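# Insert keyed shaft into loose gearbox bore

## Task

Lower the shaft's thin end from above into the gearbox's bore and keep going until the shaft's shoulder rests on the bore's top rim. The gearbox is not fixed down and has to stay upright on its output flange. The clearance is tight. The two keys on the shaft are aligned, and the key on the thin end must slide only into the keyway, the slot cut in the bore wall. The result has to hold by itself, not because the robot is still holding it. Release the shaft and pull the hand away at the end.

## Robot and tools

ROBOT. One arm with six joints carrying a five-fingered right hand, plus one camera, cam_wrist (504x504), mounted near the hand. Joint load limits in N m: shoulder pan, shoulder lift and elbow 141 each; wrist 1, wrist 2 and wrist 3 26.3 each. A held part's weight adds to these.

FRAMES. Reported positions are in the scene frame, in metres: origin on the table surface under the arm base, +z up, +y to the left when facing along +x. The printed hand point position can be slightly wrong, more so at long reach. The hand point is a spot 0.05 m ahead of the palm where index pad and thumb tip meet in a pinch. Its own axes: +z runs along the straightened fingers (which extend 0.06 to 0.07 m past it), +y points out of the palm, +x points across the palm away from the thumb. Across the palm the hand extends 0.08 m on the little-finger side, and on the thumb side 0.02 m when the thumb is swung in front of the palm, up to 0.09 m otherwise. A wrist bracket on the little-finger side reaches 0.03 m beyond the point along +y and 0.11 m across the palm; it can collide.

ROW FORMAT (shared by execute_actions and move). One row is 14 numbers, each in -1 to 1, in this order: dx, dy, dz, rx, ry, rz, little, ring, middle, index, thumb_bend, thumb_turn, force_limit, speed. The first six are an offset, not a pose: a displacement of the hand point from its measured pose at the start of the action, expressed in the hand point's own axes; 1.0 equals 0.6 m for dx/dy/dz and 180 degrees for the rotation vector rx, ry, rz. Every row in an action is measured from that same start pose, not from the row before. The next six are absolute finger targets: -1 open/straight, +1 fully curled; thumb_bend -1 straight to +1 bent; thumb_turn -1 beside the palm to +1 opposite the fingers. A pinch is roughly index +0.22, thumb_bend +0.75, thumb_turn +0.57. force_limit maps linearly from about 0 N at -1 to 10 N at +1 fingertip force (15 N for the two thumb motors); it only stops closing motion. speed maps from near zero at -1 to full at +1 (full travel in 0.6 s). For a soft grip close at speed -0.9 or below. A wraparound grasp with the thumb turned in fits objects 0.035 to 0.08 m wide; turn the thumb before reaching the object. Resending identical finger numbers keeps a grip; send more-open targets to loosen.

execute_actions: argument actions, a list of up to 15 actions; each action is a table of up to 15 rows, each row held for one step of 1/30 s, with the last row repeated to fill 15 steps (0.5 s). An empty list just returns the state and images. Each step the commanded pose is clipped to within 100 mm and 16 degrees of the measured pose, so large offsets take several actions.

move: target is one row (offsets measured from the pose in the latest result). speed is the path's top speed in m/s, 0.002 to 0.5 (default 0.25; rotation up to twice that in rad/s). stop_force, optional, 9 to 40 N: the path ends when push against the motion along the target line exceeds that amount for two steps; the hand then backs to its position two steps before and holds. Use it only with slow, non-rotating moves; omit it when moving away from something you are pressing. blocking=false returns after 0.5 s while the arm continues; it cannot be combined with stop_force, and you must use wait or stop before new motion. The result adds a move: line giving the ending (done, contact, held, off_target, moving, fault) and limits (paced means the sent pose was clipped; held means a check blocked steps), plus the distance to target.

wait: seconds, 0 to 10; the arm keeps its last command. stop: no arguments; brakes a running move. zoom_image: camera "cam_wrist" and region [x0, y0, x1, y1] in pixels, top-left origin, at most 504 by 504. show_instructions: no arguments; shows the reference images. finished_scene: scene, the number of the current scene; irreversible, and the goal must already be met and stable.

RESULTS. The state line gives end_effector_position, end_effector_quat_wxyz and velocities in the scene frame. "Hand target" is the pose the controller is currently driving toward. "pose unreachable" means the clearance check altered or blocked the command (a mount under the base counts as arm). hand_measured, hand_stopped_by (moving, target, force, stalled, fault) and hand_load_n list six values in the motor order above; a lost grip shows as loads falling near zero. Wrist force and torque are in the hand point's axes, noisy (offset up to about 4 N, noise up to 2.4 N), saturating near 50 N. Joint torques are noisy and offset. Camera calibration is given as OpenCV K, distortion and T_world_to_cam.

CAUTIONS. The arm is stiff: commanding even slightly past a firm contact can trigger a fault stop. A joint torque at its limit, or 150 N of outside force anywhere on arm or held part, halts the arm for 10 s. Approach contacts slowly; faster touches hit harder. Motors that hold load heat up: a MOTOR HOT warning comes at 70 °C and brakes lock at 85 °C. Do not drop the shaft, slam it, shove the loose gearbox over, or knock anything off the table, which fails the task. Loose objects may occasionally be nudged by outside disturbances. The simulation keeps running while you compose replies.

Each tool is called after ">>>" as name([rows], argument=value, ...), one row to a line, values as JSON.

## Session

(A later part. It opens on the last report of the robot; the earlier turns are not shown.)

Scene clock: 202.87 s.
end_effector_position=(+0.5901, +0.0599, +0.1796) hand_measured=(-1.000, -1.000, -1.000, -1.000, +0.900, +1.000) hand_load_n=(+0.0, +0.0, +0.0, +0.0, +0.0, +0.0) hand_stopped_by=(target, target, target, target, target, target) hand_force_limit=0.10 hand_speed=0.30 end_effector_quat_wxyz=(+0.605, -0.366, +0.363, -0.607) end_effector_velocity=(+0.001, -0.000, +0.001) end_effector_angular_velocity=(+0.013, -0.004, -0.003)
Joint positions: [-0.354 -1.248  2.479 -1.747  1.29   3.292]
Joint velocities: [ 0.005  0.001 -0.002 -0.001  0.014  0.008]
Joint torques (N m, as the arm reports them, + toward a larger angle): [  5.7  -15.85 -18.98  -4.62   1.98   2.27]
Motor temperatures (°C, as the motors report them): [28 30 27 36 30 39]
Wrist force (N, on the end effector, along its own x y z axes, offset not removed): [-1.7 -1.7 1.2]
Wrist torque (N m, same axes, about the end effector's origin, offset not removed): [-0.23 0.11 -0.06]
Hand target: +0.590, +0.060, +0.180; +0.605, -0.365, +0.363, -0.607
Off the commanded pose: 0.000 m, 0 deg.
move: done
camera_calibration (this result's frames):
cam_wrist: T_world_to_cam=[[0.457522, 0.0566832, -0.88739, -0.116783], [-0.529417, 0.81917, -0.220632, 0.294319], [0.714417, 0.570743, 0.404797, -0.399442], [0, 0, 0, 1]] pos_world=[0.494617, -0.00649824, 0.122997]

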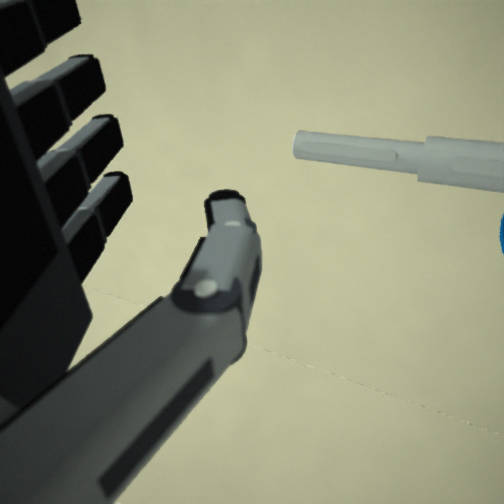

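>>> move(target=[-0.0868, 0.0277, 0.0002, 0, 0.2345, 0.4415, -1, -1, -1, -1, 0.9, 1.0, 0.1, 0.3], speed=0.4)

Scene clock: 222.40 s.
end_effector_position=(+0.5979, +0.1115, +0.1647) hand_measured=(-1.000, -1.000, -1.000, -1.000, +0.900, +1.000) hand_load_n=(+0.0, +0.0, +0.0, +0.0, +0.0, +0.0) hand_stopped_by=(target, target, target, target, target, target) hand_force_limit=0.10 hand_speed=0.30 end_effector_quat_wxyz=(+0.687, +0.168, +0.685, -0.174) end_effector_velocity=(+0.001, +0.001, -0.000) end_effector_angular_velocity=(+0.016, +0.006, +0.001)
Joint positions: [ 0.081 -1.196  2.203 -1.018  2.176  4.702]
Joint velocities: [ 0.002 -0.002 -0.007  0.024  0.001  0.02 ]
Joint torques (N m, as the arm reports them, + toward a larger angle): [  8.71 -37.75 -22.54   0.54   1.93   2.75]
Motor temperatures (°C, as the motors report them): [28 30 27 36 30 39]
Wrist force (N, on the end effector, along its own x y z axes, offset not removed): [-0.5 -0.9 0.3]
Wrist torque (N m, same axes, about the end effector's origin, offset not removed): [-0.10 -0.02 -0.05]
Hand target: +0.598, +0.112, +0.165; +0.687, +0.168, +0.686, -0.173
Off the commanded pose: 0.000 m, 0 deg.
move: done
camera_calibration (this result's frames):
cam_wrist: T_world_to_cam=[[0.457339, 0.887653, 0.0539692, -0.384081], [-0.529683, 0.223151, 0.818315, 0.148355], [0.714337, -0.402834, 0.572231, -0.347477], [0, 0, 0, 1]] pos_world=[0.502452, 0.167849, 0.0981644]

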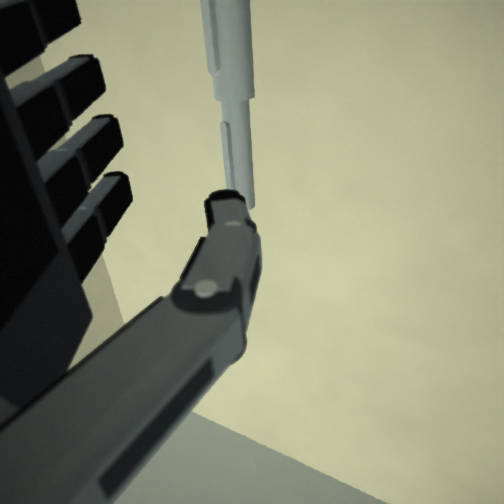

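>>> zoom_image(camera="cam_wrist", region=[170, 0, 300, 220])

Region (170, 0, 300, 220) of cam_wrist's 504x504 image, scaled by 2.291, with more detail than that image has; it fills the left 298 columns of this view, and the rest is white.

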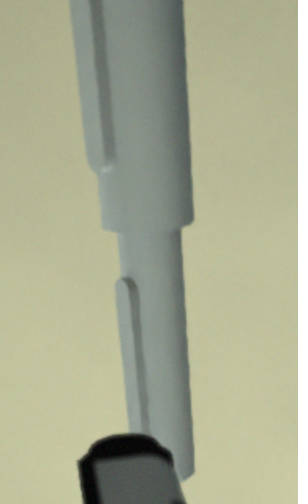

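>>> move(target=[0.0778, 0.0033, 0.0917, 0, 0.0013, 0.0025, -1, -1, -1, -1, 0.9, 1.0, 0.1, 0.3], speed=0.12)

Scene clock: 236.90 s.
end_effector_position=(+0.6474, +0.0871, +0.1186) hand_measured=(-1.000, -1.000, -1.000, -1.000, +0.900, +1.000) hand_load_n=(+0.0, +0.0, +0.0, +0.0, +0.0, +0.0) hand_stopped_by=(target, target, target, target, target, target) hand_force_limit=0.10 hand_speed=0.30 end_effector_quat_wxyz=(+0.686, +0.171, +0.686, -0.171) end_effector_velocity=(+0.001, -0.001, -0.002) end_effector_angular_velocity=(+0.000, +0.003, -0.001)
Joint positions: [ 0.008 -1.03   2.11  -1.085  2.103  4.713]
Joint velocities: [-0.002  0.006 -0.003  0.    -0.001  0.   ]
Joint torques (N m, as the arm reports them, + toward a larger angle): [ -4.72 -25.9  -21.42  -3.29  -1.97   2.85]
Motor temperatures (°C, as the motors report them): [28 30 27 36 30 39]
Wrist force (N, on the end effector, along its own x y z axes, offset not removed): [-0.8 -1.1 0.8]
Wrist torque (N m, same axes, about the end effector's origin, offset not removed): [-0.14 0.06 -0.07]
Hand target: +0.648, +0.087, +0.118; +0.686, +0.171, +0.686, -0.171
Off the commanded pose: 0.000 m, 0 deg.
move: done
camera_calibration (this result's frames):
cam_wrist: T_world_to_cam=[[0.457343, 0.887126, 0.0620134, -0.383509], [-0.529709, 0.215742, 0.820283, 0.218146], [0.714315, -0.408, 0.568586, -0.365337], [0, 0, 0, 1]] pos_world=[0.551915, 0.1441, 0.0525669]

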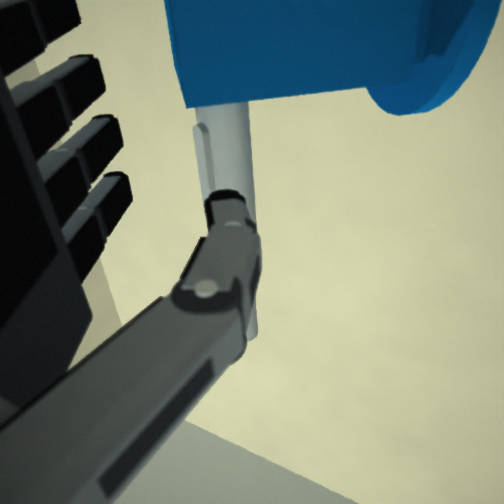

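>>> zoom_image(camera="cam_wrist", region=[160, 80, 300, 240])

Region (160, 80, 300, 240) of cam_wrist's 504x504 image, scaled by 3.150, with more detail than that image has; it fills the left 441 columns of this view, and the rest is white.

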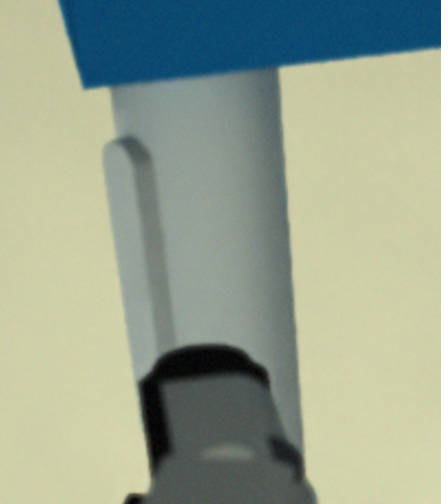

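>>> move(target=[0.0035, 0.0005, 0.048, 0, 0, 0, -1, -1, -1, -1, 0.9, 1.0, 0.1, 0.3], speed=0.04)

Scene clock: 250.97 s.
end_effector_position=(+0.6727, +0.0740, +0.1166) hand_measured=(-1.000, -1.000, -1.000, -1.000, +0.900, +1.000) hand_load_n=(+0.0, +0.0, +0.0, +0.0, +0.0, +0.0) hand_stopped_by=(target, target, target, target, target, target) hand_force_limit=0.10 hand_speed=0.30 end_effector_quat_wxyz=(+0.686, +0.171, +0.686, -0.171) end_effector_velocity=(+0.003, -0.001, +0.001) end_effector_angular_velocity=(-0.001, -0.002, +0.000)
Joint positions: [-0.025 -0.999  2.052 -1.058  2.07   4.713]
Joint velocities: [-0.002  0.002 -0.006  0.001 -0.003 -0.001]
Joint torques (N m, as the arm reports them, + toward a larger angle): [ -2.98 -25.58 -19.71   0.64  -2.39   2.83]
Motor temperatures (°C, as the motors report them): [28 30 27 36 30 39]
Wrist force (N, on the end effector, along its own x y z axes, offset not removed): [-1.6 -1.8 0.3]
Wrist torque (N m, same axes, about the end effector's origin, offset not removed): [-0.21 0.12 -0.16]
Hand target: +0.673, +0.074, +0.117; +0.686, +0.171, +0.686, -0.171
Off the commanded pose: 0.000 m, 0 deg.
move: done
camera_calibration (this result's frames):
cam_wrist: T_world_to_cam=[[0.457349, 0.887117, 0.0620938, -0.38336], [-0.529709, 0.215672, 0.820301, 0.236038], [0.714311, -0.408056, 0.568551, -0.387625], [0, 0, 0, 1]] pos_world=[0.577246, 0.131005, 0.0505664]

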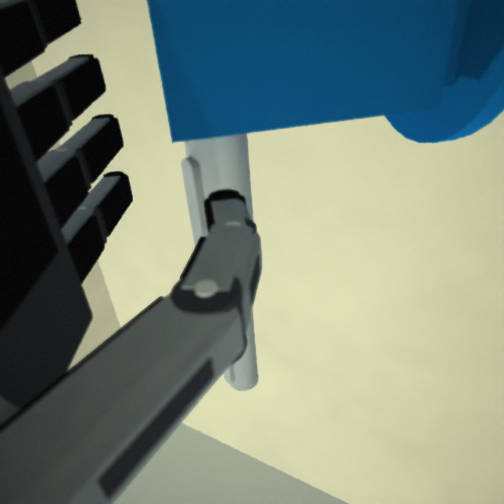

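>>> zoom_image(camera="cam_wrist", region=[160, 110, 290, 250])

Region (160, 110, 290, 250) of cam_wrist's 504x504 image, scaled by 3.600, with more detail than that image has; it fills the left 468 columns of this view, and the rest is white.

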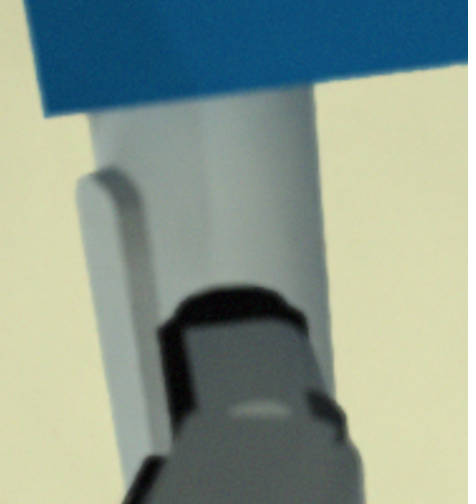

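>>> move(target=[0, 0, 0.004, 0, 0, 0, -1, -1, -0.5, -0.5, 0.9, 1.0, 0.1, 0.3], speed=0.01)

>>> move(target=[0, 0, 0, 0, 0, 0, -1, -1, 0.3, 0.3, 0.9, 1.0, 0.1, -0.88], speed=0.01)

Scene clock: 255.63 s.
end_effector_position=(+0.6748, +0.0729, +0.1166) hand_measured=(-1.000, -1.000, -0.500, -0.500, +0.900, +1.000) hand_load_n=(+0.0, +0.0, +0.0, +0.0, +0.0, +0.0) hand_stopped_by=(target, target, target, target, target, target) hand_force_limit=0.10 hand_speed=0.30 end_effector_quat_wxyz=(+0.686, +0.171, +0.686, -0.171) end_effector_velocity=(+0.001, -0.000, +0.001) end_effector_angular_velocity=(+0.000, -0.002, +0.000)
Joint positions: [-0.027 -0.997  2.047 -1.055  2.068  4.714]
Joint velocities: [-0.001 -0.    -0.003  0.001 -0.002  0.   ]
Joint torques (N m, as the arm reports them, + toward a larger angle): [ -5.36 -27.92 -23.45   0.27  -2.24   2.9 ]
Motor temperatures (°C, as the motors report them): [28 30 27 36 30 39]
Wrist force (N, on the end effector, along its own x y z axes, offset not removed): [-0.1 -1.2 0.3]
Wrist torque (N m, same axes, about the end effector's origin, offset not removed): [-0.12 -0.06 -0.07]
Hand target: +0.675, +0.073, +0.117; +0.686, +0.171, +0.686, -0.171
Off the commanded pose: 0.000 m, 0 deg.
move: done
camera_calibration (this result's frames):
cam_wrist: T_world_to_cam=[[0.457351, 0.887116, 0.0621007, -0.383336], [-0.529711, 0.215668, 0.820301, 0.237332], [0.714308, -0.40806, 0.568551, -0.389498], [0, 0, 0, 1]] pos_world=[0.579258, 0.12994, 0.0505713]

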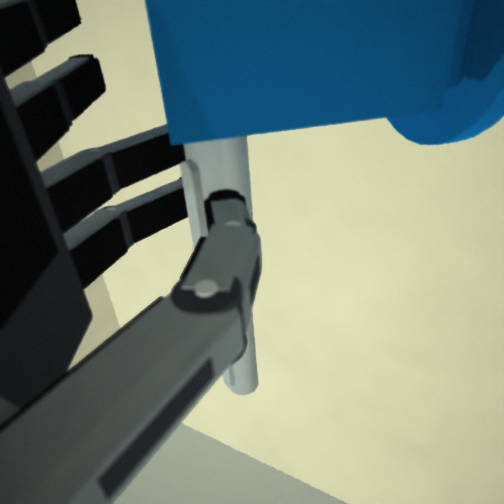

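Scene clock: 257.90 s.
end_effector_position=(+0.6748, +0.0729, +0.1166) hand_measured=(-1.000, -1.000, -0.110, -0.104, +0.898, +1.000) hand_load_n=(+0.0, +0.0, +5.0, +7.0, +4.5, -0.5) hand_stopped_by=(target, target, force, force, target, target) hand_force_limit=0.10 hand_speed=-0.88 end_effector_quat_wxyz=(+0.686, +0.171, +0.686, -0.171) end_effector_velocity=(+0.000, -0.000, +0.000) end_effector_angular_velocity=(+0.001, -0.002, +0.000)
Joint positions: [-0.027 -0.997  2.047 -1.055  2.068  4.714]
Joint velocities: [-0.     0.    -0.    -0.002 -0.     0.001]
Joint torques (N m, as the arm reports them, + toward a larger angle): [  8.4  -43.03  -3.86  -2.58   1.58   2.6 ]
Motor temperatures (°C, as the motors report them): [28 30 27 36 30 39]
Wrist force (N, on the end effector, along its own x y z axes, offset not removed): [-3.3 -3.2 0.3]
Wrist torque (N m, same axes, about the end effector's origin, offset not removed): [-0.28 0.10 -0.13]
Hand target: +0.675, +0.073, +0.117; +0.686, +0.171, +0.686, -0.171
Off the commanded pose: 0.000 m, 0 deg.
move: done
camera_calibration (this result's frames):
cam_wrist: T_world_to_cam=[[0.457361, 0.887108, 0.0621273, -0.383344], [-0.529747, 0.215671, 0.820277, 0.237349], [0.714275, -0.408074, 0.568583, -0.389491], [0, 0, 0, 1]] pos_world=[0.579265, 0.129937, 0.0505829]

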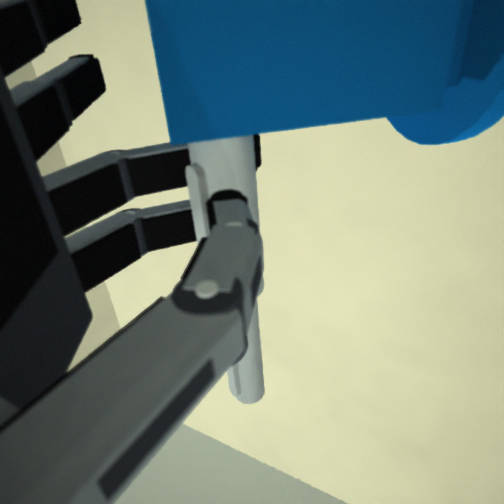

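>>> move(target=[-0.1807, 0, 0.0285, 0, 0, -0.5, -1, -1, 0.3, 0.3, 0.9, 1.0, 0.1, -0.88], speed=0.35)

Scene clock: 276.10 s.
end_effector_position=(+0.6894, +0.0649, +0.2249) hand_measured=(-1.000, -1.000, -0.110, -0.104, +0.896, +1.000) hand_load_n=(+0.0, +0.0, +5.0, +5.0, +6.5, -1.0) hand_stopped_by=(target, target, force, force, target, target) hand_force_limit=0.10 hand_speed=-0.88 end_effector_quat_wxyz=(+0.365, -0.364, +0.606, -0.606) end_effector_velocity=(+0.000, +0.000, +0.001) end_effector_angular_velocity=(-0.010, +0.005, -0.001)
Joint positions: [ 0.011 -1.292  1.805 -0.519  2.106  3.144]
Joint velocities: [ 0.002  0.001 -0.005  0.004  0.003 -0.012]
Joint torques (N m, as the arm reports them, + toward a larger angle): [  6.76 -25.95 -30.07  -0.19   2.16  -1.99]
Motor temperatures (°C, as the motors report them): [28 30 27 36 30 39]
Wrist force (N, on the end effector, along its own x y z axes, offset not removed): [-1.6 -0.2 0.6]
Wrist torque (N m, same axes, about the end effector's origin, offset not removed): [-0.36 0.06 -0.23]
Hand target: +0.689, +0.065, +0.225; +0.365, -0.364, +0.606, -0.606
Off the commanded pose: 0.000 m, 0 deg.
move: done
camera_calibration (this result's frames):
cam_wrist: T_world_to_cam=[[0.0198449, 0.0614941, -0.99791, 0.203939], [-0.117684, 0.991312, 0.0587472, -0.00511866], [0.992853, 0.116272, 0.0269094, -0.569018], [0, 0, 0, 1]] pos_world=[0.560301, 0.058694, 0.219126]

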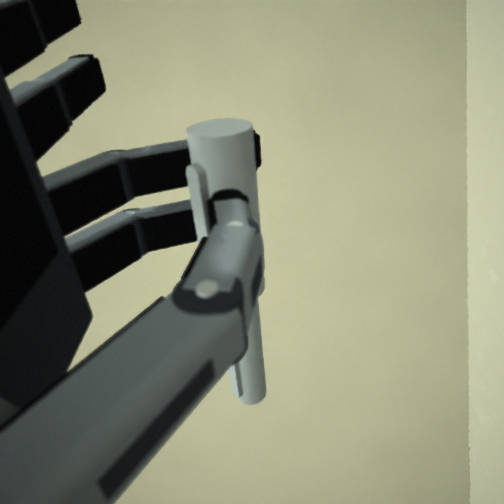

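>>> move(target=[-0.0025, 0.0332, 0.047, 0, 0, -0.5, -1, -1, 0.3, 0.3, 0.9, 1.0, 0.1, -0.88], speed=0.35)

Scene clock: 282.53 s.
end_effector_position=(+0.7152, +0.0530, +0.2053) hand_measured=(-1.000, -1.000, -0.110, -0.104, +0.896, +1.000) hand_load_n=(+0.0, +0.0, +5.0, +6.0, +5.5, -0.5) hand_stopped_by=(target, target, force, force, target, target) hand_force_limit=0.10 hand_speed=-0.88 end_effector_quat_wxyz=(+0.170, +0.686, -0.172, +0.687) end_effector_velocity=(+0.000, -0.000, -0.002) end_effector_angular_velocity=(-0.013, +0.006, +0.000)
Joint positions: [ 0.131 -1.046  1.581 -0.541  2.226  1.574]
Joint velocities: [ 0.     0.004  0.002 -0.007  0.    -0.014]
Joint torques (N m, as the arm reports them, + toward a larger angle): [  7.99 -35.65 -13.37  -3.48   2.11  -2.44]
Motor temperatures (°C, as the motors report them): [28 30 27 36 30 39]
Wrist force (N, on the end effector, along its own x y z axes, offset not removed): [-3.5 -1.6 0.2]
Wrist torque (N m, same axes, about the end effector's origin, offset not removed): [-0.19 0.09 -0.13]
Hand target: +0.715, +0.053, +0.205; +0.170, +0.686, -0.171, +0.687
Off the commanded pose: 0.000 m, 0 deg.
move: done
camera_calibration (this result's frames):
cam_wrist: T_world_to_cam=[[-0.478228, -0.87583, -0.064966, 0.398962], [-0.473608, 0.319484, -0.820747, 0.481627], [0.73959, -0.361736, -0.567586, -0.264244], [0, 0, 0, 1]] pos_world=[0.614329, 0.099964, 0.271232]

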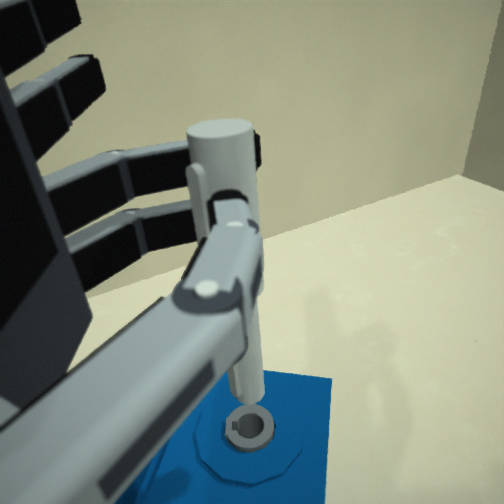

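>>> zoom_image(camera="cam_wrist", region=[190, 330, 320, 470])

Region (190, 330, 320, 470) of cam_wrist's 504x504 image, scaled by 3.600, with more detail than that image has; it fills the left 468 columns of this view, and the rest is white.

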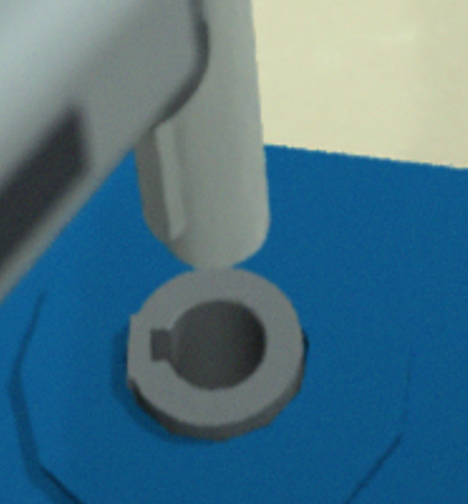

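>>> move(target=[-0.045, -0.0017, 0.0075, 0, 0, -0.0008, -1, -1, 0.3, 0.3, 0.9, 1.0, 0.1, -0.88], speed=0.05)

>>> zoom_image(camera="cam_wrist", region=[190, 310, 320, 450])

Scene clock: 293.73 s.
end_effector_position=(+0.7197, +0.0518, +0.1786) hand_measured=(-1.000, -1.000, -0.110, -0.104, +0.896, +1.000) hand_load_n=(+0.0, +0.0, +5.0, +6.0, +5.5, -0.5) hand_stopped_by=(target, target, force, force, target, target) hand_force_limit=0.10 hand_speed=-0.88 end_effector_quat_wxyz=(+0.170, +0.686, -0.171, +0.686) end_effector_velocity=(+0.000, -0.000, -0.003) end_effector_angular_velocity=(-0.001, +0.002, +0.000)
Joint positions: [ 0.128 -1.004  1.592 -0.594  2.223  1.571]
Joint velocities: [-0.     0.004  0.001 -0.004 -0.001 -0.001]
Joint torques (N m, as the arm reports them, + toward a larger angle): [ -4.85 -34.72 -12.88  -3.45  -2.22  -2.52]
Motor temperatures (°C, as the motors report them): [28 30 27 36 30 39]
Wrist force (N, on the end effector, along its own x y z axes, offset not removed): [-3.5 -3.0 1.8]
Wrist torque (N m, same axes, about the end effector's origin, offset not removed): [-0.45 -0.03 -0.19]
Hand target: +0.720, +0.052, +0.178; +0.170, +0.686, -0.171, +0.686
Off the commanded pose: 0.000 m, 0 deg.
move: done
camera_calibration (this result's frames):
cam_wrist: T_world_to_cam=[[-0.478307, -0.875967, -0.0624833, 0.398026], [-0.474585, 0.317692, -0.820878, 0.463018], [0.738913, -0.362978, -0.567675, -0.282582], [0, 0, 0, 1]] pos_world=[0.618923, 0.0989894, 0.244537]

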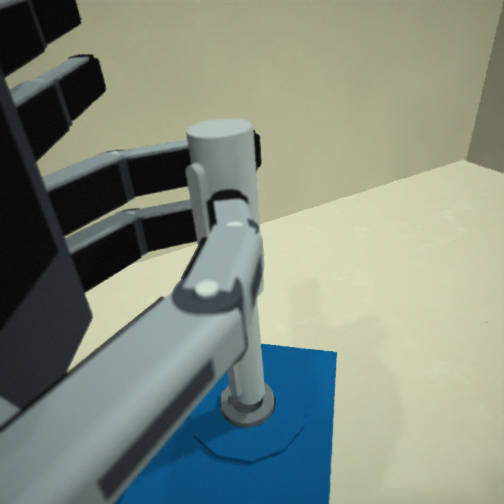

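Region (190, 310, 320, 450) of cam_wrist's 504x504 image, scaled by 3.600, with more detail than that image has; it fills the left 468 columns of this view, and the rest is white.

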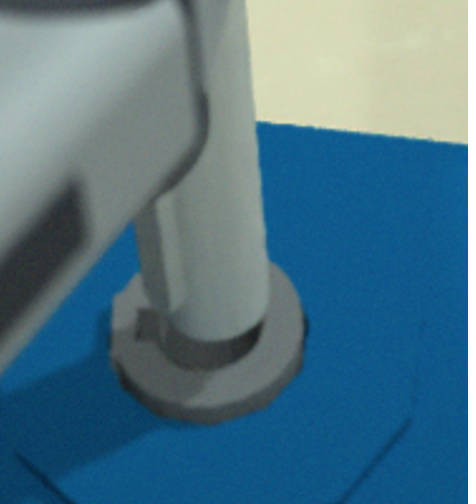

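>>> move(target=[-0.0067, -0.0011, 0.0008, 0, 0, 0, -1, -1, 0.3, 0.3, 0.9, 1.0, 0.1, -0.88], speed=0.01)

>>> zoom_image(camera="cam_wrist", region=[200, 340, 300, 440])

Scene clock: 301.23 s.
end_effector_position=(+0.7204, +0.0522, +0.1748) hand_measured=(-1.000, -1.000, -0.110, -0.104, +0.896, +1.000) hand_load_n=(+0.0, +0.0, +5.0, +6.0, +5.5, -0.5) hand_stopped_by=(target, target, force, force, target, target) hand_force_limit=0.10 hand_speed=-0.88 end_effector_quat_wxyz=(+0.170, +0.686, -0.171, +0.686) end_effector_velocity=(+0.000, +0.000, -0.002) end_effector_angular_velocity=(+0.001, +0.000, -0.000)
Joint positions: [ 0.128 -0.997  1.592 -0.601  2.223  1.571]
Joint velocities: [ 0.     0.004 -0.    -0.004  0.     0.001]
Joint torques (N m, as the arm reports them, + toward a larger angle): [  8.92 -34.7  -12.87  -3.24   2.08  -0.54]
Motor temperatures (°C, as the motors report them): [28 30 27 36 30 39]
Wrist force (N, on the end effector, along its own x y z axes, offset not removed): [-3.1 -1.6 0.8]
Wrist torque (N m, same axes, about the end effector's origin, offset not removed): [-0.23 -0.04 -0.12]
Hand target: +0.720, +0.052, +0.175; +0.170, +0.686, -0.171, +0.686
Off the commanded pose: 0.000 m, 0 deg.
move: done
camera_calibration (this result's frames):
cam_wrist: T_world_to_cam=[[-0.478308, -0.875969, -0.0624484, 0.398412], [-0.474604, 0.31767, -0.820876, 0.460149], [0.7389, -0.362993, -0.567682, -0.285124], [0, 0, 0, 1]] pos_world=[0.61963, 0.0993235, 0.240745]

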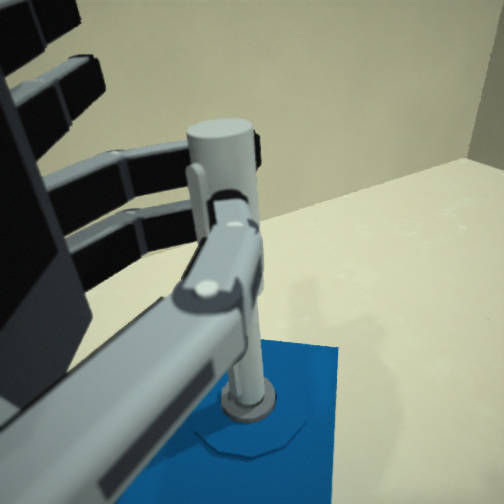

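Region (200, 340, 300, 440) of cam_wrist's 504x504 image, scaled by 5.040, with more detail than that image has.

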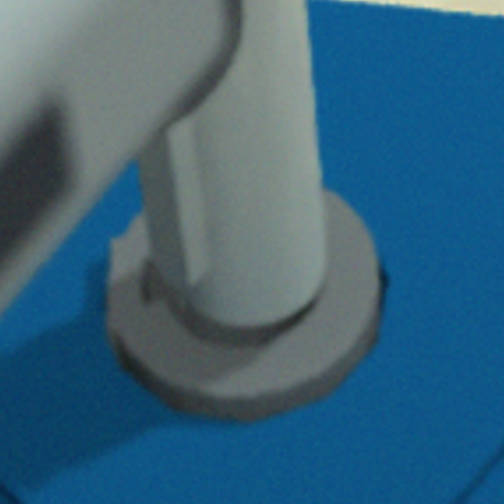

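>>> move(target=[-0.005, -0.0004, 0.0006, 0, 0, 0, -1, -1, 0.3, 0.3, 0.9, 1.0, 0.1, -0.88], speed=0.005, stop_force=9)

>>> zoom_image(camera="cam_wrist", region=[200, 340, 300, 440])

Scene clock: 308.87 s.
end_effector_position=(+0.7208, +0.0523, +0.1720) hand_measured=(-1.000, -1.000, -0.110, -0.104, +0.896, +1.000) hand_load_n=(+0.0, +0.0, +5.0, +6.0, +5.5, -0.5) hand_stopped_by=(target, target, force, force, target, target) hand_force_limit=0.10 hand_speed=-0.88 end_effector_quat_wxyz=(+0.170, +0.686, -0.171, +0.686) end_effector_velocity=(+0.000, +0.000, -0.001) end_effector_angular_velocity=(+0.001, -0.000, +0.000)
Joint positions: [ 0.128 -0.993  1.593 -0.606  2.223  1.571]
Joint velocities: [ 0.     0.001  0.001 -0.001 -0.     0.001]
Joint torques (N m, as the arm reports them, + toward a larger angle): [ -4.85 -35.38 -12.01  -3.24  -0.22   1.75]
Motor temperatures (°C, as the motors report them): [28 30 27 36 30 39]
Wrist force (N, on the end effector, along its own x y z axes, offset not removed): [-3.8 -0.9 -0.6]
Wrist torque (N m, same axes, about the end effector's origin, offset not removed): [0.05 0.10 -0.05]
Hand target: +0.721, +0.052, +0.172; +0.170, +0.686, -0.171, +0.686
Off the commanded pose: 0.000 m, 0 deg.
move: done
camera_calibration (this result's frames):
cam_wrist: T_world_to_cam=[[-0.478307, -0.875968, -0.0624732, 0.398507], [-0.474599, 0.317691, -0.820871, 0.457963], [0.738903, -0.362979, -0.567687, -0.28701], [0, 0, 0, 1]] pos_world=[0.62003, 0.0994101, 0.237893]

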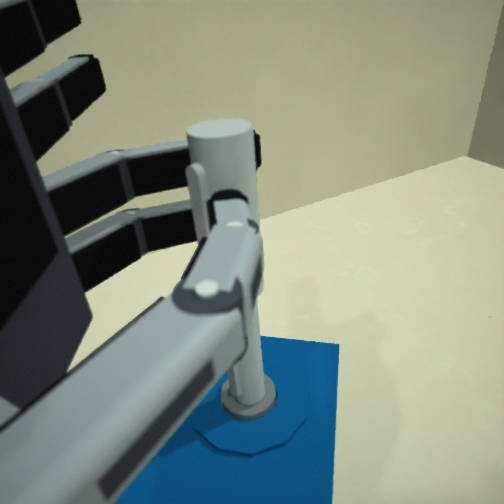

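Region (200, 340, 300, 440) of cam_wrist's 504x504 image, scaled by 5.040, with more detail than that image has.

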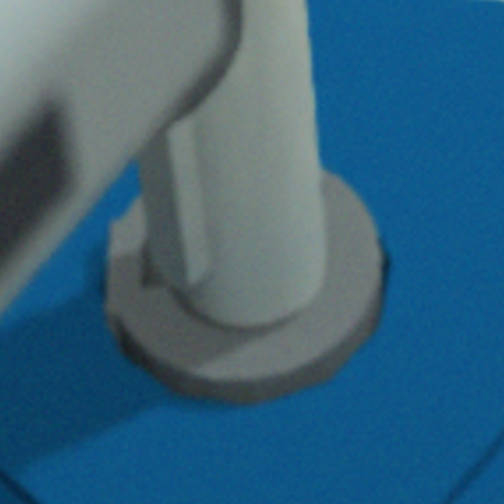

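>>> move(target=[-0.0067, -0.0004, 0.0002, 0, 0, 0, -1, -1, 0.3, 0.3, 0.9, 1.0, 0.1, -0.88], speed=0.003, stop_force=9)

>>> zoom_image(camera="cam_wrist", region=[200, 340, 300, 440])

Scene clock: 313.77 s.
end_effector_position=(+0.7210, +0.0524, +0.1680) hand_measured=(-1.000, -1.000, -0.110, -0.104, +0.896, +1.000) hand_load_n=(+0.0, +0.0, +4.0, +7.5, +5.5, +0.5) hand_stopped_by=(target, target, force, force, target, target) hand_force_limit=0.10 hand_speed=-0.88 end_effector_quat_wxyz=(+0.170, +0.686, -0.171, +0.686) end_effector_velocity=(+0.000, -0.000, +0.000) end_effector_angular_velocity=(-0.001, -0.001, -0.000)
Joint positions: [ 0.128 -0.987  1.596 -0.614  2.223  1.571]
Joint velocities: [-0.     0.     0.    -0.003  0.    -0.001]
Joint torques (N m, as the arm reports them, + toward a larger angle): [  8.14 -34.57 -11.57  -3.36   2.16   0.75]
Motor temperatures (°C, as the motors report them): [28 30 27 36 30 39]
Wrist force (N, on the end effector, along its own x y z axes, offset not removed): [-3.2 -2.1 2.6]
Wrist torque (N m, same axes, about the end effector's origin, offset not removed): [-0.29 0.13 -0.17]
Hand target: +0.721, +0.052, +0.168; +0.170, +0.686, -0.171, +0.686
Off the commanded pose: 0.000 m, 0 deg.
move: done
camera_calibration (this result's frames):
cam_wrist: T_world_to_cam=[[-0.47831, -0.875968, -0.0624437, 0.3985], [-0.474613, 0.317671, -0.82087, 0.45481], [0.738893, -0.362993, -0.567692, -0.289341], [0, 0, 0, 1]] pos_world=[0.620257, 0.0995644, 0.233967]

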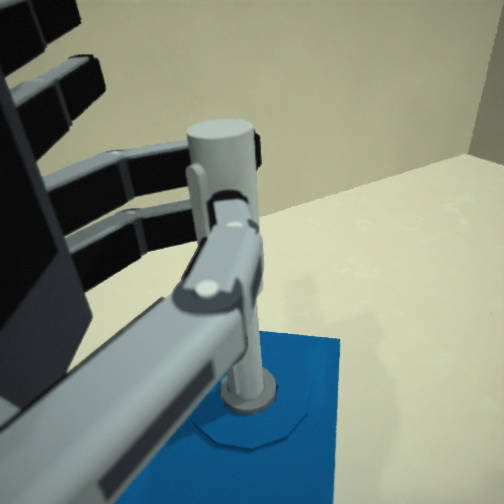

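Region (200, 340, 300, 440) of cam_wrist's 504x504 image, scaled by 5.040, with more detail than that image has.

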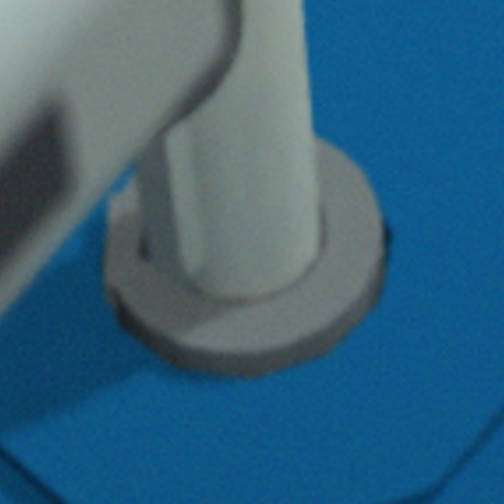

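>>> move(target=[-0.0067, -0.0007, 0.0008, 0, 0, 0, -1, -1, 0.3, 0.3, 0.9, 1.0, 0.1, -0.88], speed=0.003, stop_force=9)

>>> zoom_image(camera="cam_wrist", region=[200, 340, 300, 440])

Scene clock: 316.80 s.
end_effector_position=(+0.7216, +0.0525, +0.1654) hand_measured=(-1.000, -1.000, -0.110, -0.104, +0.896, +1.000) hand_load_n=(+0.0, +0.0, +4.5, +6.5, +6.0, -1.5) hand_stopped_by=(target, target, force, force, target, target) hand_force_limit=0.10 hand_speed=-0.88 end_effector_quat_wxyz=(+0.170, +0.686, -0.171, +0.687) end_effector_velocity=(-0.000, -0.000, +0.002) end_effector_angular_velocity=(+0.000, -0.000, -0.000)
Joint positions: [ 0.128 -0.982  1.596 -0.62   2.223  1.571]
Joint velocities: [-0.    -0.002 -0.     0.003 -0.     0.001]
Joint torques (N m, as the arm reports them, + toward a larger angle): [  8.95 -44.5   -6.68   2.33   1.7    1.68]
Motor temperatures (°C, as the motors report them): [28 30 27 36 30 39]
Wrist force (N, on the end effector, along its own x y z axes, offset not removed): [8.5 -0.9 2.3]
Wrist torque (N m, same axes, about the end effector's origin, offset not removed): [-0.25 0.11 0.02]
Hand target: +0.721, +0.053, +0.166; +0.170, +0.686, -0.171, +0.687
Off the commanded pose: 0.001 m, 0 deg.
move: contact
camera_calibration (this result's frames):
cam_wrist: T_world_to_cam=[[-0.478297, -0.875952, -0.0627755, 0.39872], [-0.474195, 0.317768, -0.821074, 0.452579], [0.739169, -0.36295, -0.567359, -0.291433], [0, 0, 0, 1]] pos_world=[0.620735, 0.0996692, 0.231284]

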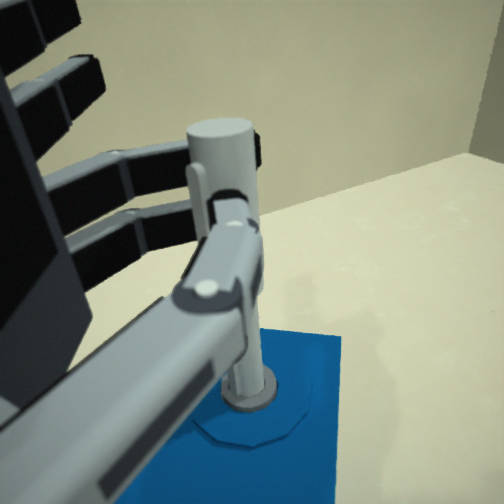

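Region (200, 340, 300, 440) of cam_wrist's 504x504 image, scaled by 5.040, with more detail than that image has.

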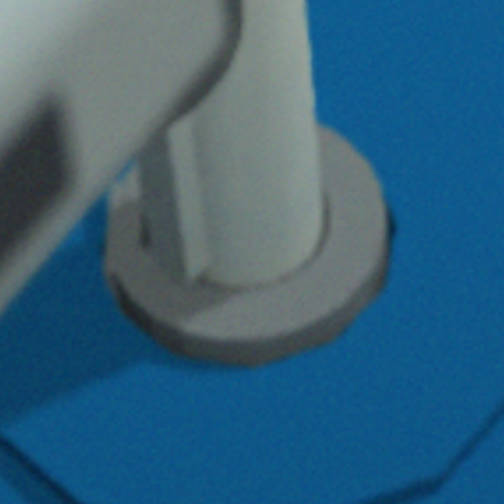

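>>> move(target=[0.0005, 0, 0, 0, 0, 0, -1, -1, -0.2, -0.2, 0.9, 1.0, 0.1, -0.85], speed=0.003)

Scene clock: 333.60 s.
end_effector_position=(+0.7215, +0.0525, +0.1657) hand_measured=(-1.000, -1.000, -0.200, -0.200, +0.898, +1.000) hand_load_n=(+0.0, +0.0, +0.0, +0.0, +2.0, +0.5) hand_stopped_by=(target, target, target, target, target, target) hand_force_limit=0.10 hand_speed=-0.85 end_effector_quat_wxyz=(+0.170, +0.686, -0.171, +0.687) end_effector_velocity=(+0.000, -0.000, +0.001) end_effector_angular_velocity=(+0.001, -0.002, -0.001)
Joint positions: [ 0.128 -0.983  1.596 -0.619  2.223  1.571]
Joint velocities: [-0.    -0.    -0.001 -0.     0.     0.001]
Joint torques (N m, as the arm reports them, + toward a larger angle): [  6.52 -52.94 -29.41   0.11  -0.2    0.6 ]
Motor temperatures (°C, as the motors report them): [28 30 27 36 30 39]
Wrist force (N, on the end effector, along its own x y z axes, offset not removed): [-2.3 0.6 -3.4]
Wrist torque (N m, same axes, about the end effector's origin, offset not removed): [0.02 0.25 -0.09]
Hand target: +0.722, +0.053, +0.166; +0.170, +0.686, -0.171, +0.687
Off the commanded pose: 0.000 m, 0 deg.
move: done
camera_calibration (this result's frames):
cam_wrist: T_world_to_cam=[[-0.478301, -0.875952, -0.0627378, 0.398722], [-0.474244, 0.31776, -0.821049, 0.452824], [0.739135, -0.362955, -0.5674, -0.291236], [0, 0, 0, 1]] pos_world=[0.620721, 0.0996668, 0.231558]

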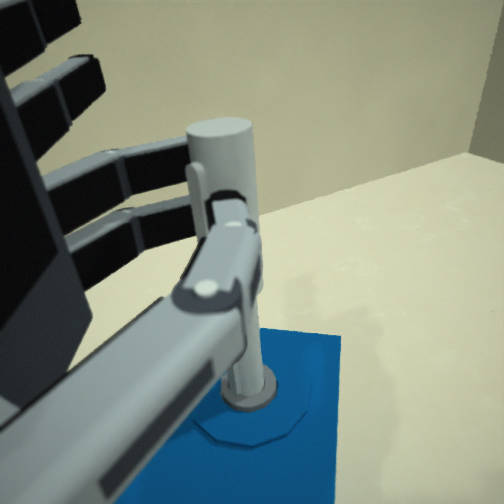

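>>> move(target=[0.004, 0, -0.006, 0, 0, 0, -1, -1, -0.55, -0.55, 0.9, 1.0, 0.1, 0.0], speed=0.01)

>>> zoom_image(camera="cam_wrist", region=[160, 100, 290, 240])

Scene clock: 348.73 s.
end_effector_position=(+0.7185, +0.0541, +0.1679) hand_measured=(-1.000, -1.000, -0.550, -0.550, +0.900, +1.000) hand_load_n=(+0.0, +0.0, +0.0, +0.0, +0.0, +0.0) hand_stopped_by=(target, target, target, target, target, target) hand_force_limit=0.10 hand_speed=0.00 end_effector_quat_wxyz=(+0.170, +0.686, -0.171, +0.687) end_effector_velocity=(-0.002, +0.001, +0.002) end_effector_angular_velocity=(+0.001, +0.000, -0.000)
Joint positions: [ 0.132 -0.99   1.601 -0.618  2.227  1.571]
Joint velocities: [ 0.002 -0.005  0.003  0.003  0.002  0.001]
Joint torques (N m, as the arm reports them, + toward a larger angle): [  9.53 -51.8  -12.03   0.43   1.97  -1.56]
Motor temperatures (°C, as the motors report them): [28 30 27 36 30 39]
Wrist force (N, on the end effector, along its own x y z axes, offset not removed): [-0.6 -2.5 0.5]
Wrist torque (N m, same axes, about the end effector's origin, offset not removed): [-0.33 0.00 -0.12]
Hand target: +0.718, +0.054, +0.168; +0.170, +0.686, -0.171, +0.687
Off the commanded pose: 0.000 m, 0 deg.
move: done
camera_calibration (this result's frames):
cam_wrist: T_world_to_cam=[[-0.478299, -0.87595, -0.0627793, 0.398827], [-0.474216, 0.317783, -0.821056, 0.452729], [0.739154, -0.362939, -0.567385, -0.287185], [0, 0, 0, 1]] pos_world=[0.617724, 0.101252, 0.233809]

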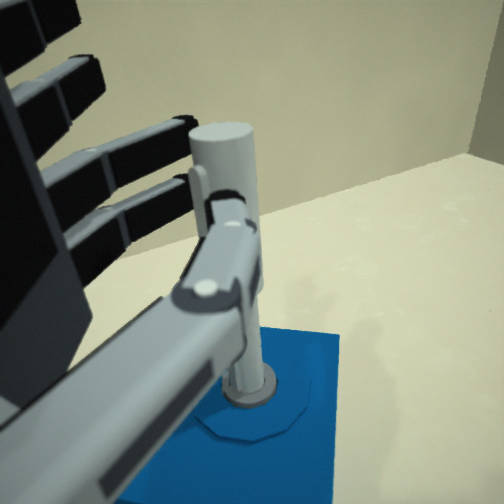

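Region (160, 100, 290, 240) of cam_wrist's 504x504 image, scaled by 3.600, with more detail than that image has; it fills the left 468 columns of this view, and the rest is white.

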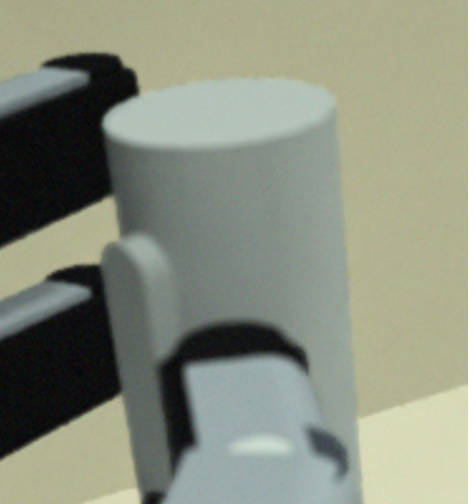

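>>> move(target=[0.0167, 0.0262, 0.0083, 0.2667, 0, 0, -1, -1, -0.9, -0.9, 0.9, 1.0, 0.1, 0.3], speed=0.2)

>>> zoom_image(camera="cam_wrist", region=[160, 100, 290, 240])

Scene clock: 359.43 s.
end_effector_position=(+0.7153, +0.0383, +0.1777) hand_measured=(-1.000, -1.000, -0.900, -0.900, +0.900, +1.000) hand_load_n=(+0.0, +0.0, +0.0, +0.0, +0.0, +0.0) hand_stopped_by=(target, target, target, target, target, target) hand_force_limit=0.10 hand_speed=0.30 end_effector_quat_wxyz=(-0.123, +0.696, +0.122, +0.697) end_effector_velocity=(+0.000, -0.000, -0.001) end_effector_angular_velocity=(-0.000, +0.002, +0.014)
Joint positions: [-0.311 -1.223  1.949 -0.734  0.948  1.576]
Joint velocities: [-0.008  0.003 -0.002  0.002 -0.022 -0.001]
Joint torques (N m, as the arm reports them, + toward a larger angle): [ -5.91 -24.22 -26.56   0.37  -2.3    2.75]
Motor temperatures (°C, as the motors report them): [28 30 27 36 30 39]
Wrist force (N, on the end effector, along its own x y z axes, offset not removed): [-1.7 -2.6 0.8]
Wrist torque (N m, same axes, about the end effector's origin, offset not removed): [-0.41 0.11 -0.14]
Hand target: +0.715, +0.038, +0.178; -0.124, +0.696, +0.122, +0.697
Off the commanded pose: 0.001 m, 0 deg.
move: done
camera_calibration (this result's frames):
cam_wrist: T_world_to_cam=[[0.329432, -0.942079, -0.0629364, -0.19121], [-0.55305, -0.138509, -0.821554, 0.538188], [0.765252, 0.305453, -0.566646, -0.329417], [0, 0, 0, 1]] pos_world=[0.612722, -0.00496916, 0.243454]

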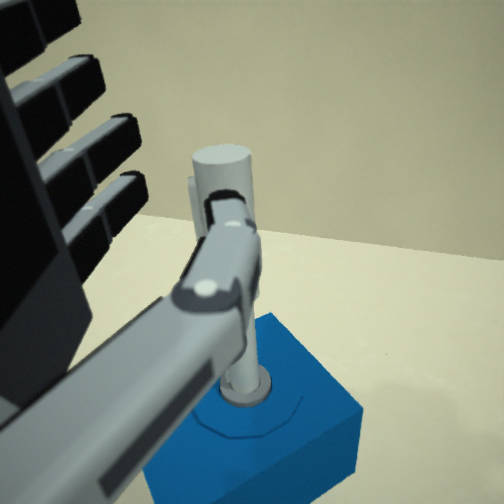

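Region (160, 100, 290, 240) of cam_wrist's 504x504 image, scaled by 3.600, with more detail than that image has; it fills the left 468 columns of this view, and the rest is white.

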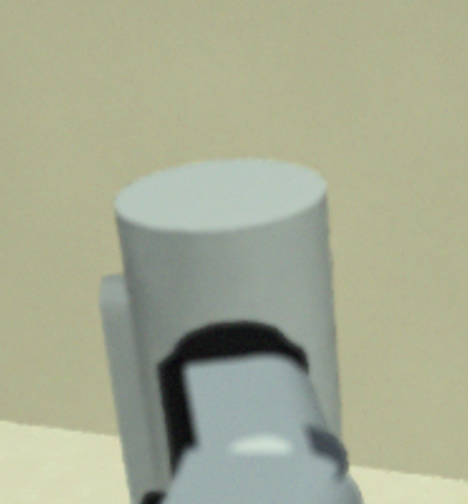

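>>> zoom_image(camera="cam_wrist", region=[195, 320, 295, 420])

Region (195, 320, 295, 420) of cam_wrist's 504x504 image, scaled by 5.040, with more detail than that image has.

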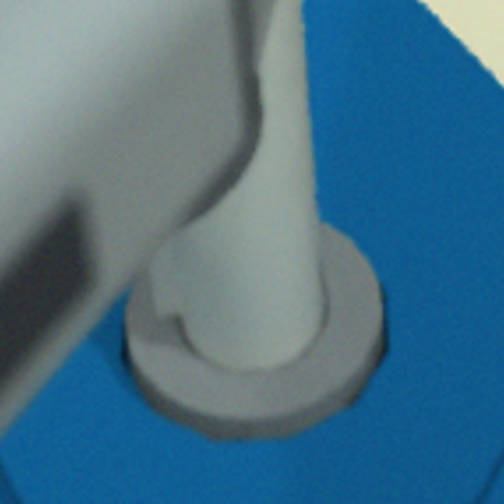

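>>> move(target=[0, -0.0028, 0.0192, 0, 0, 0, -1, -1, -0.5, -0.5, 0.9, 1.0, 0.1, -0.7], speed=0.02)

>>> zoom_image(camera="cam_wrist", region=[160, 100, 290, 240])

Scene clock: 372.83 s.
end_effector_position=(+0.7255, +0.0437, +0.1777) hand_measured=(-1.000, -1.000, -0.500, -0.500, +0.900, +1.000) hand_load_n=(+0.0, +0.0, +0.0, +0.0, +0.0, +0.0) hand_stopped_by=(target, target, target, target, target, target) hand_force_limit=0.10 hand_speed=-0.70 end_effector_quat_wxyz=(-0.123, +0.696, +0.122, +0.697) end_effector_velocity=(+0.001, +0.000, +0.001) end_effector_angular_velocity=(+0.002, +0.000, -0.001)
Joint positions: [-0.293 -1.203  1.918 -0.723  0.966  1.576]
Joint velocities: [ 0.001 -0.    -0.002  0.001  0.001  0.002]
Joint torques (N m, as the arm reports them, + toward a larger angle): [  8.38 -24.74 -26.07   0.54   2.04  -2.36]
Motor temperatures (°C, as the motors report them): [28 30 27 36 30 39]
Wrist force (N, on the end effector, along its own x y z axes, offset not removed): [-1.0 -1.6 0.4]
Wrist torque (N m, same axes, about the end effector's origin, offset not removed): [-0.26 0.02 -0.13]
Hand target: +0.726, +0.044, +0.178; -0.123, +0.696, +0.122, +0.697
Off the commanded pose: 0.000 m, 0 deg.
move: done
camera_calibration (this result's frames):
cam_wrist: T_world_to_cam=[[0.329441, -0.942079, -0.0629007, -0.189434], [-0.553064, -0.138552, -0.821538, 0.544627], [0.765238, 0.305436, -0.566674, -0.338855], [0, 0, 0, 1]] pos_world=[0.622926, 0.000496101, 0.243496]

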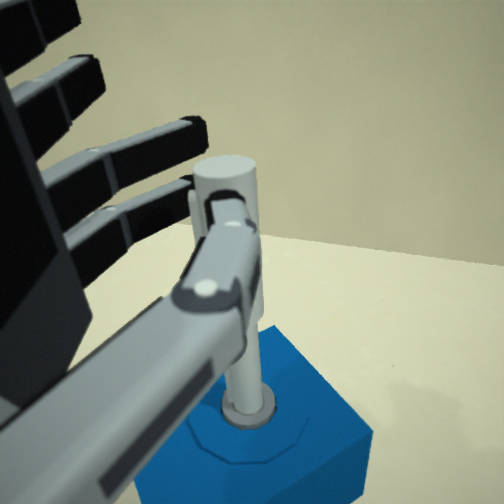

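Region (160, 100, 290, 240) of cam_wrist's 504x504 image, scaled by 3.600, with more detail than that image has; it fills the left 468 columns of this view, and the rest is white.

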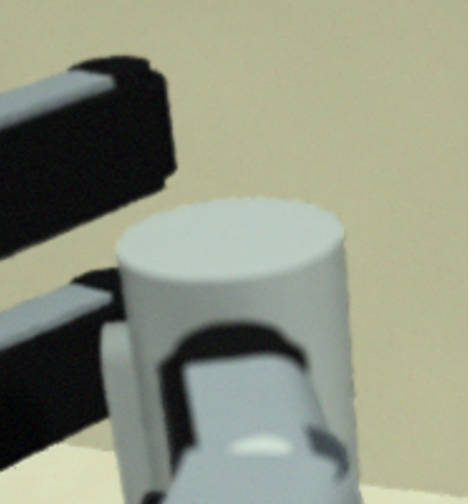

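>>> move(target=[-0.005, 0, 0.0003, 0, 0, 0, -1, -1, 0.3, 0.3, 0.9, 1.0, 0.1, -0.88], speed=0.01)

Scene clock: 384.90 s.
end_effector_position=(+0.7257, +0.0438, +0.1747) hand_measured=(-1.000, -1.000, -0.102, -0.102, +0.898, +1.000) hand_load_n=(+0.0, +0.0, +6.0, +6.0, +5.0, -0.5) hand_stopped_by=(target, target, force, force, target, target) hand_force_limit=0.10 hand_speed=-0.88 end_effector_quat_wxyz=(-0.123, +0.696, +0.122, +0.697) end_effector_velocity=(+0.000, +0.000, +0.000) end_effector_angular_velocity=(-0.001, -0.001, +0.001)
Joint positions: [-0.293 -1.198  1.92  -0.731  0.966  1.576]
Joint velocities: [-0.     0.001  0.    -0.002 -0.001 -0.   ]
Joint torques (N m, as the arm reports them, + toward a larger angle): [  7.68 -24.46  -9.44  -2.76   1.77  -0.03]
Motor temperatures (°C, as the motors report them): [28 30 27 36 30 39]
Wrist force (N, on the end effector, along its own x y z axes, offset not removed): [0.6 -1.9 1.4]
Wrist torque (N m, same axes, about the end effector's origin, offset not removed): [-0.26 0.00 0.00]
Hand target: +0.726, +0.044, +0.175; -0.123, +0.696, +0.122, +0.697
Off the commanded pose: 0.000 m, 0 deg.
move: done
camera_calibration (this result's frames):
cam_wrist: T_world_to_cam=[[0.329451, -0.942076, -0.0628813, -0.189626], [-0.553049, -0.138569, -0.821544, 0.542269], [0.765244, 0.305435, -0.566666, -0.340718], [0, 0, 0, 1]] pos_world=[0.623106, 0.000566601, 0.2405]

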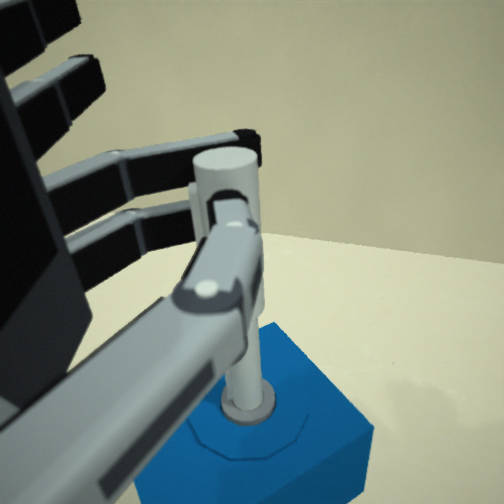

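>>> move(target=[0.0150, 0, 0, 0, 0, 0, -1, -1, 0.3, 0.3, 0.9, 1.0, 0.1, -0.88], speed=0.015)

>>> zoom_image(camera="cam_wrist", region=[200, 350, 300, 450])

Scene clock: 392.97 s.
end_effector_position=(+0.7257, +0.0438, +0.1834) hand_measured=(-1.000, -1.000, -0.102, -0.102, +0.896, +1.000) hand_load_n=(+0.0, +0.0, +6.5, +5.5, +5.5, -0.5) hand_stopped_by=(target, target, force, force, target, target) hand_force_limit=0.10 hand_speed=-0.88 end_effector_quat_wxyz=(-0.123, +0.696, +0.122, +0.697) end_effector_velocity=(-0.000, +0.000, +0.003) end_effector_angular_velocity=(+0.002, +0.001, +0.000)
Joint positions: [-0.293 -1.212  1.913 -0.709  0.966  1.576]
Joint velocities: [ 0.    -0.004 -0.003  0.007 -0.     0.002]
Joint torques (N m, as the arm reports them, + toward a larger angle): [ -5.31 -44.54 -28.47  -0.14  -0.47   2.09]
Motor temperatures (°C, as the motors report them): [28 30 27 36 30 39]
Wrist force (N, on the end effector, along its own x y z axes, offset not removed): [-3.1 -0.8 0.9]
Wrist torque (N m, same axes, about the end effector's origin, offset not removed): [-0.11 -0.06 -0.02]
Hand target: +0.726, +0.044, +0.184; -0.123, +0.696, +0.122, +0.697
Off the commanded pose: 0.000 m, 0 deg.
move: done
camera_calibration (this result's frames):
cam_wrist: T_world_to_cam=[[0.329387, -0.942098, -0.0629011, -0.189044], [-0.553044, -0.138509, -0.821558, 0.549372], [0.765275, 0.305398, -0.566644, -0.335799], [0, 0, 0, 1]] pos_world=[0.623074, 0.000547091, 0.249171]

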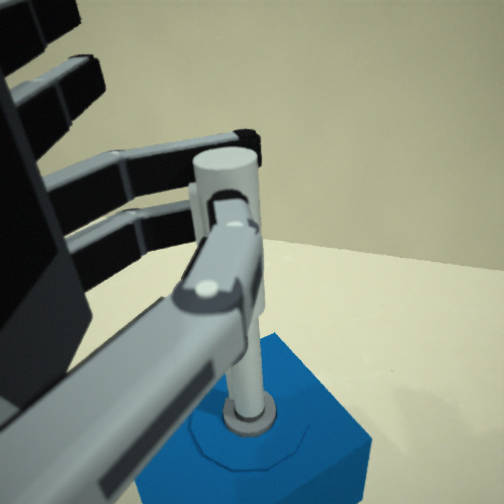

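Region (200, 350, 300, 450) of cam_wrist's 504x504 image, scaled by 5.040, with more detail than that image has.

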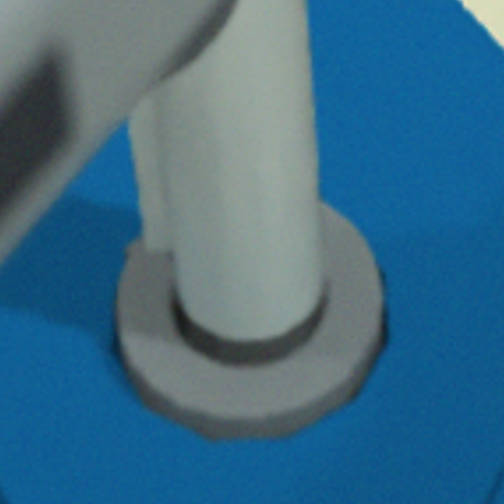

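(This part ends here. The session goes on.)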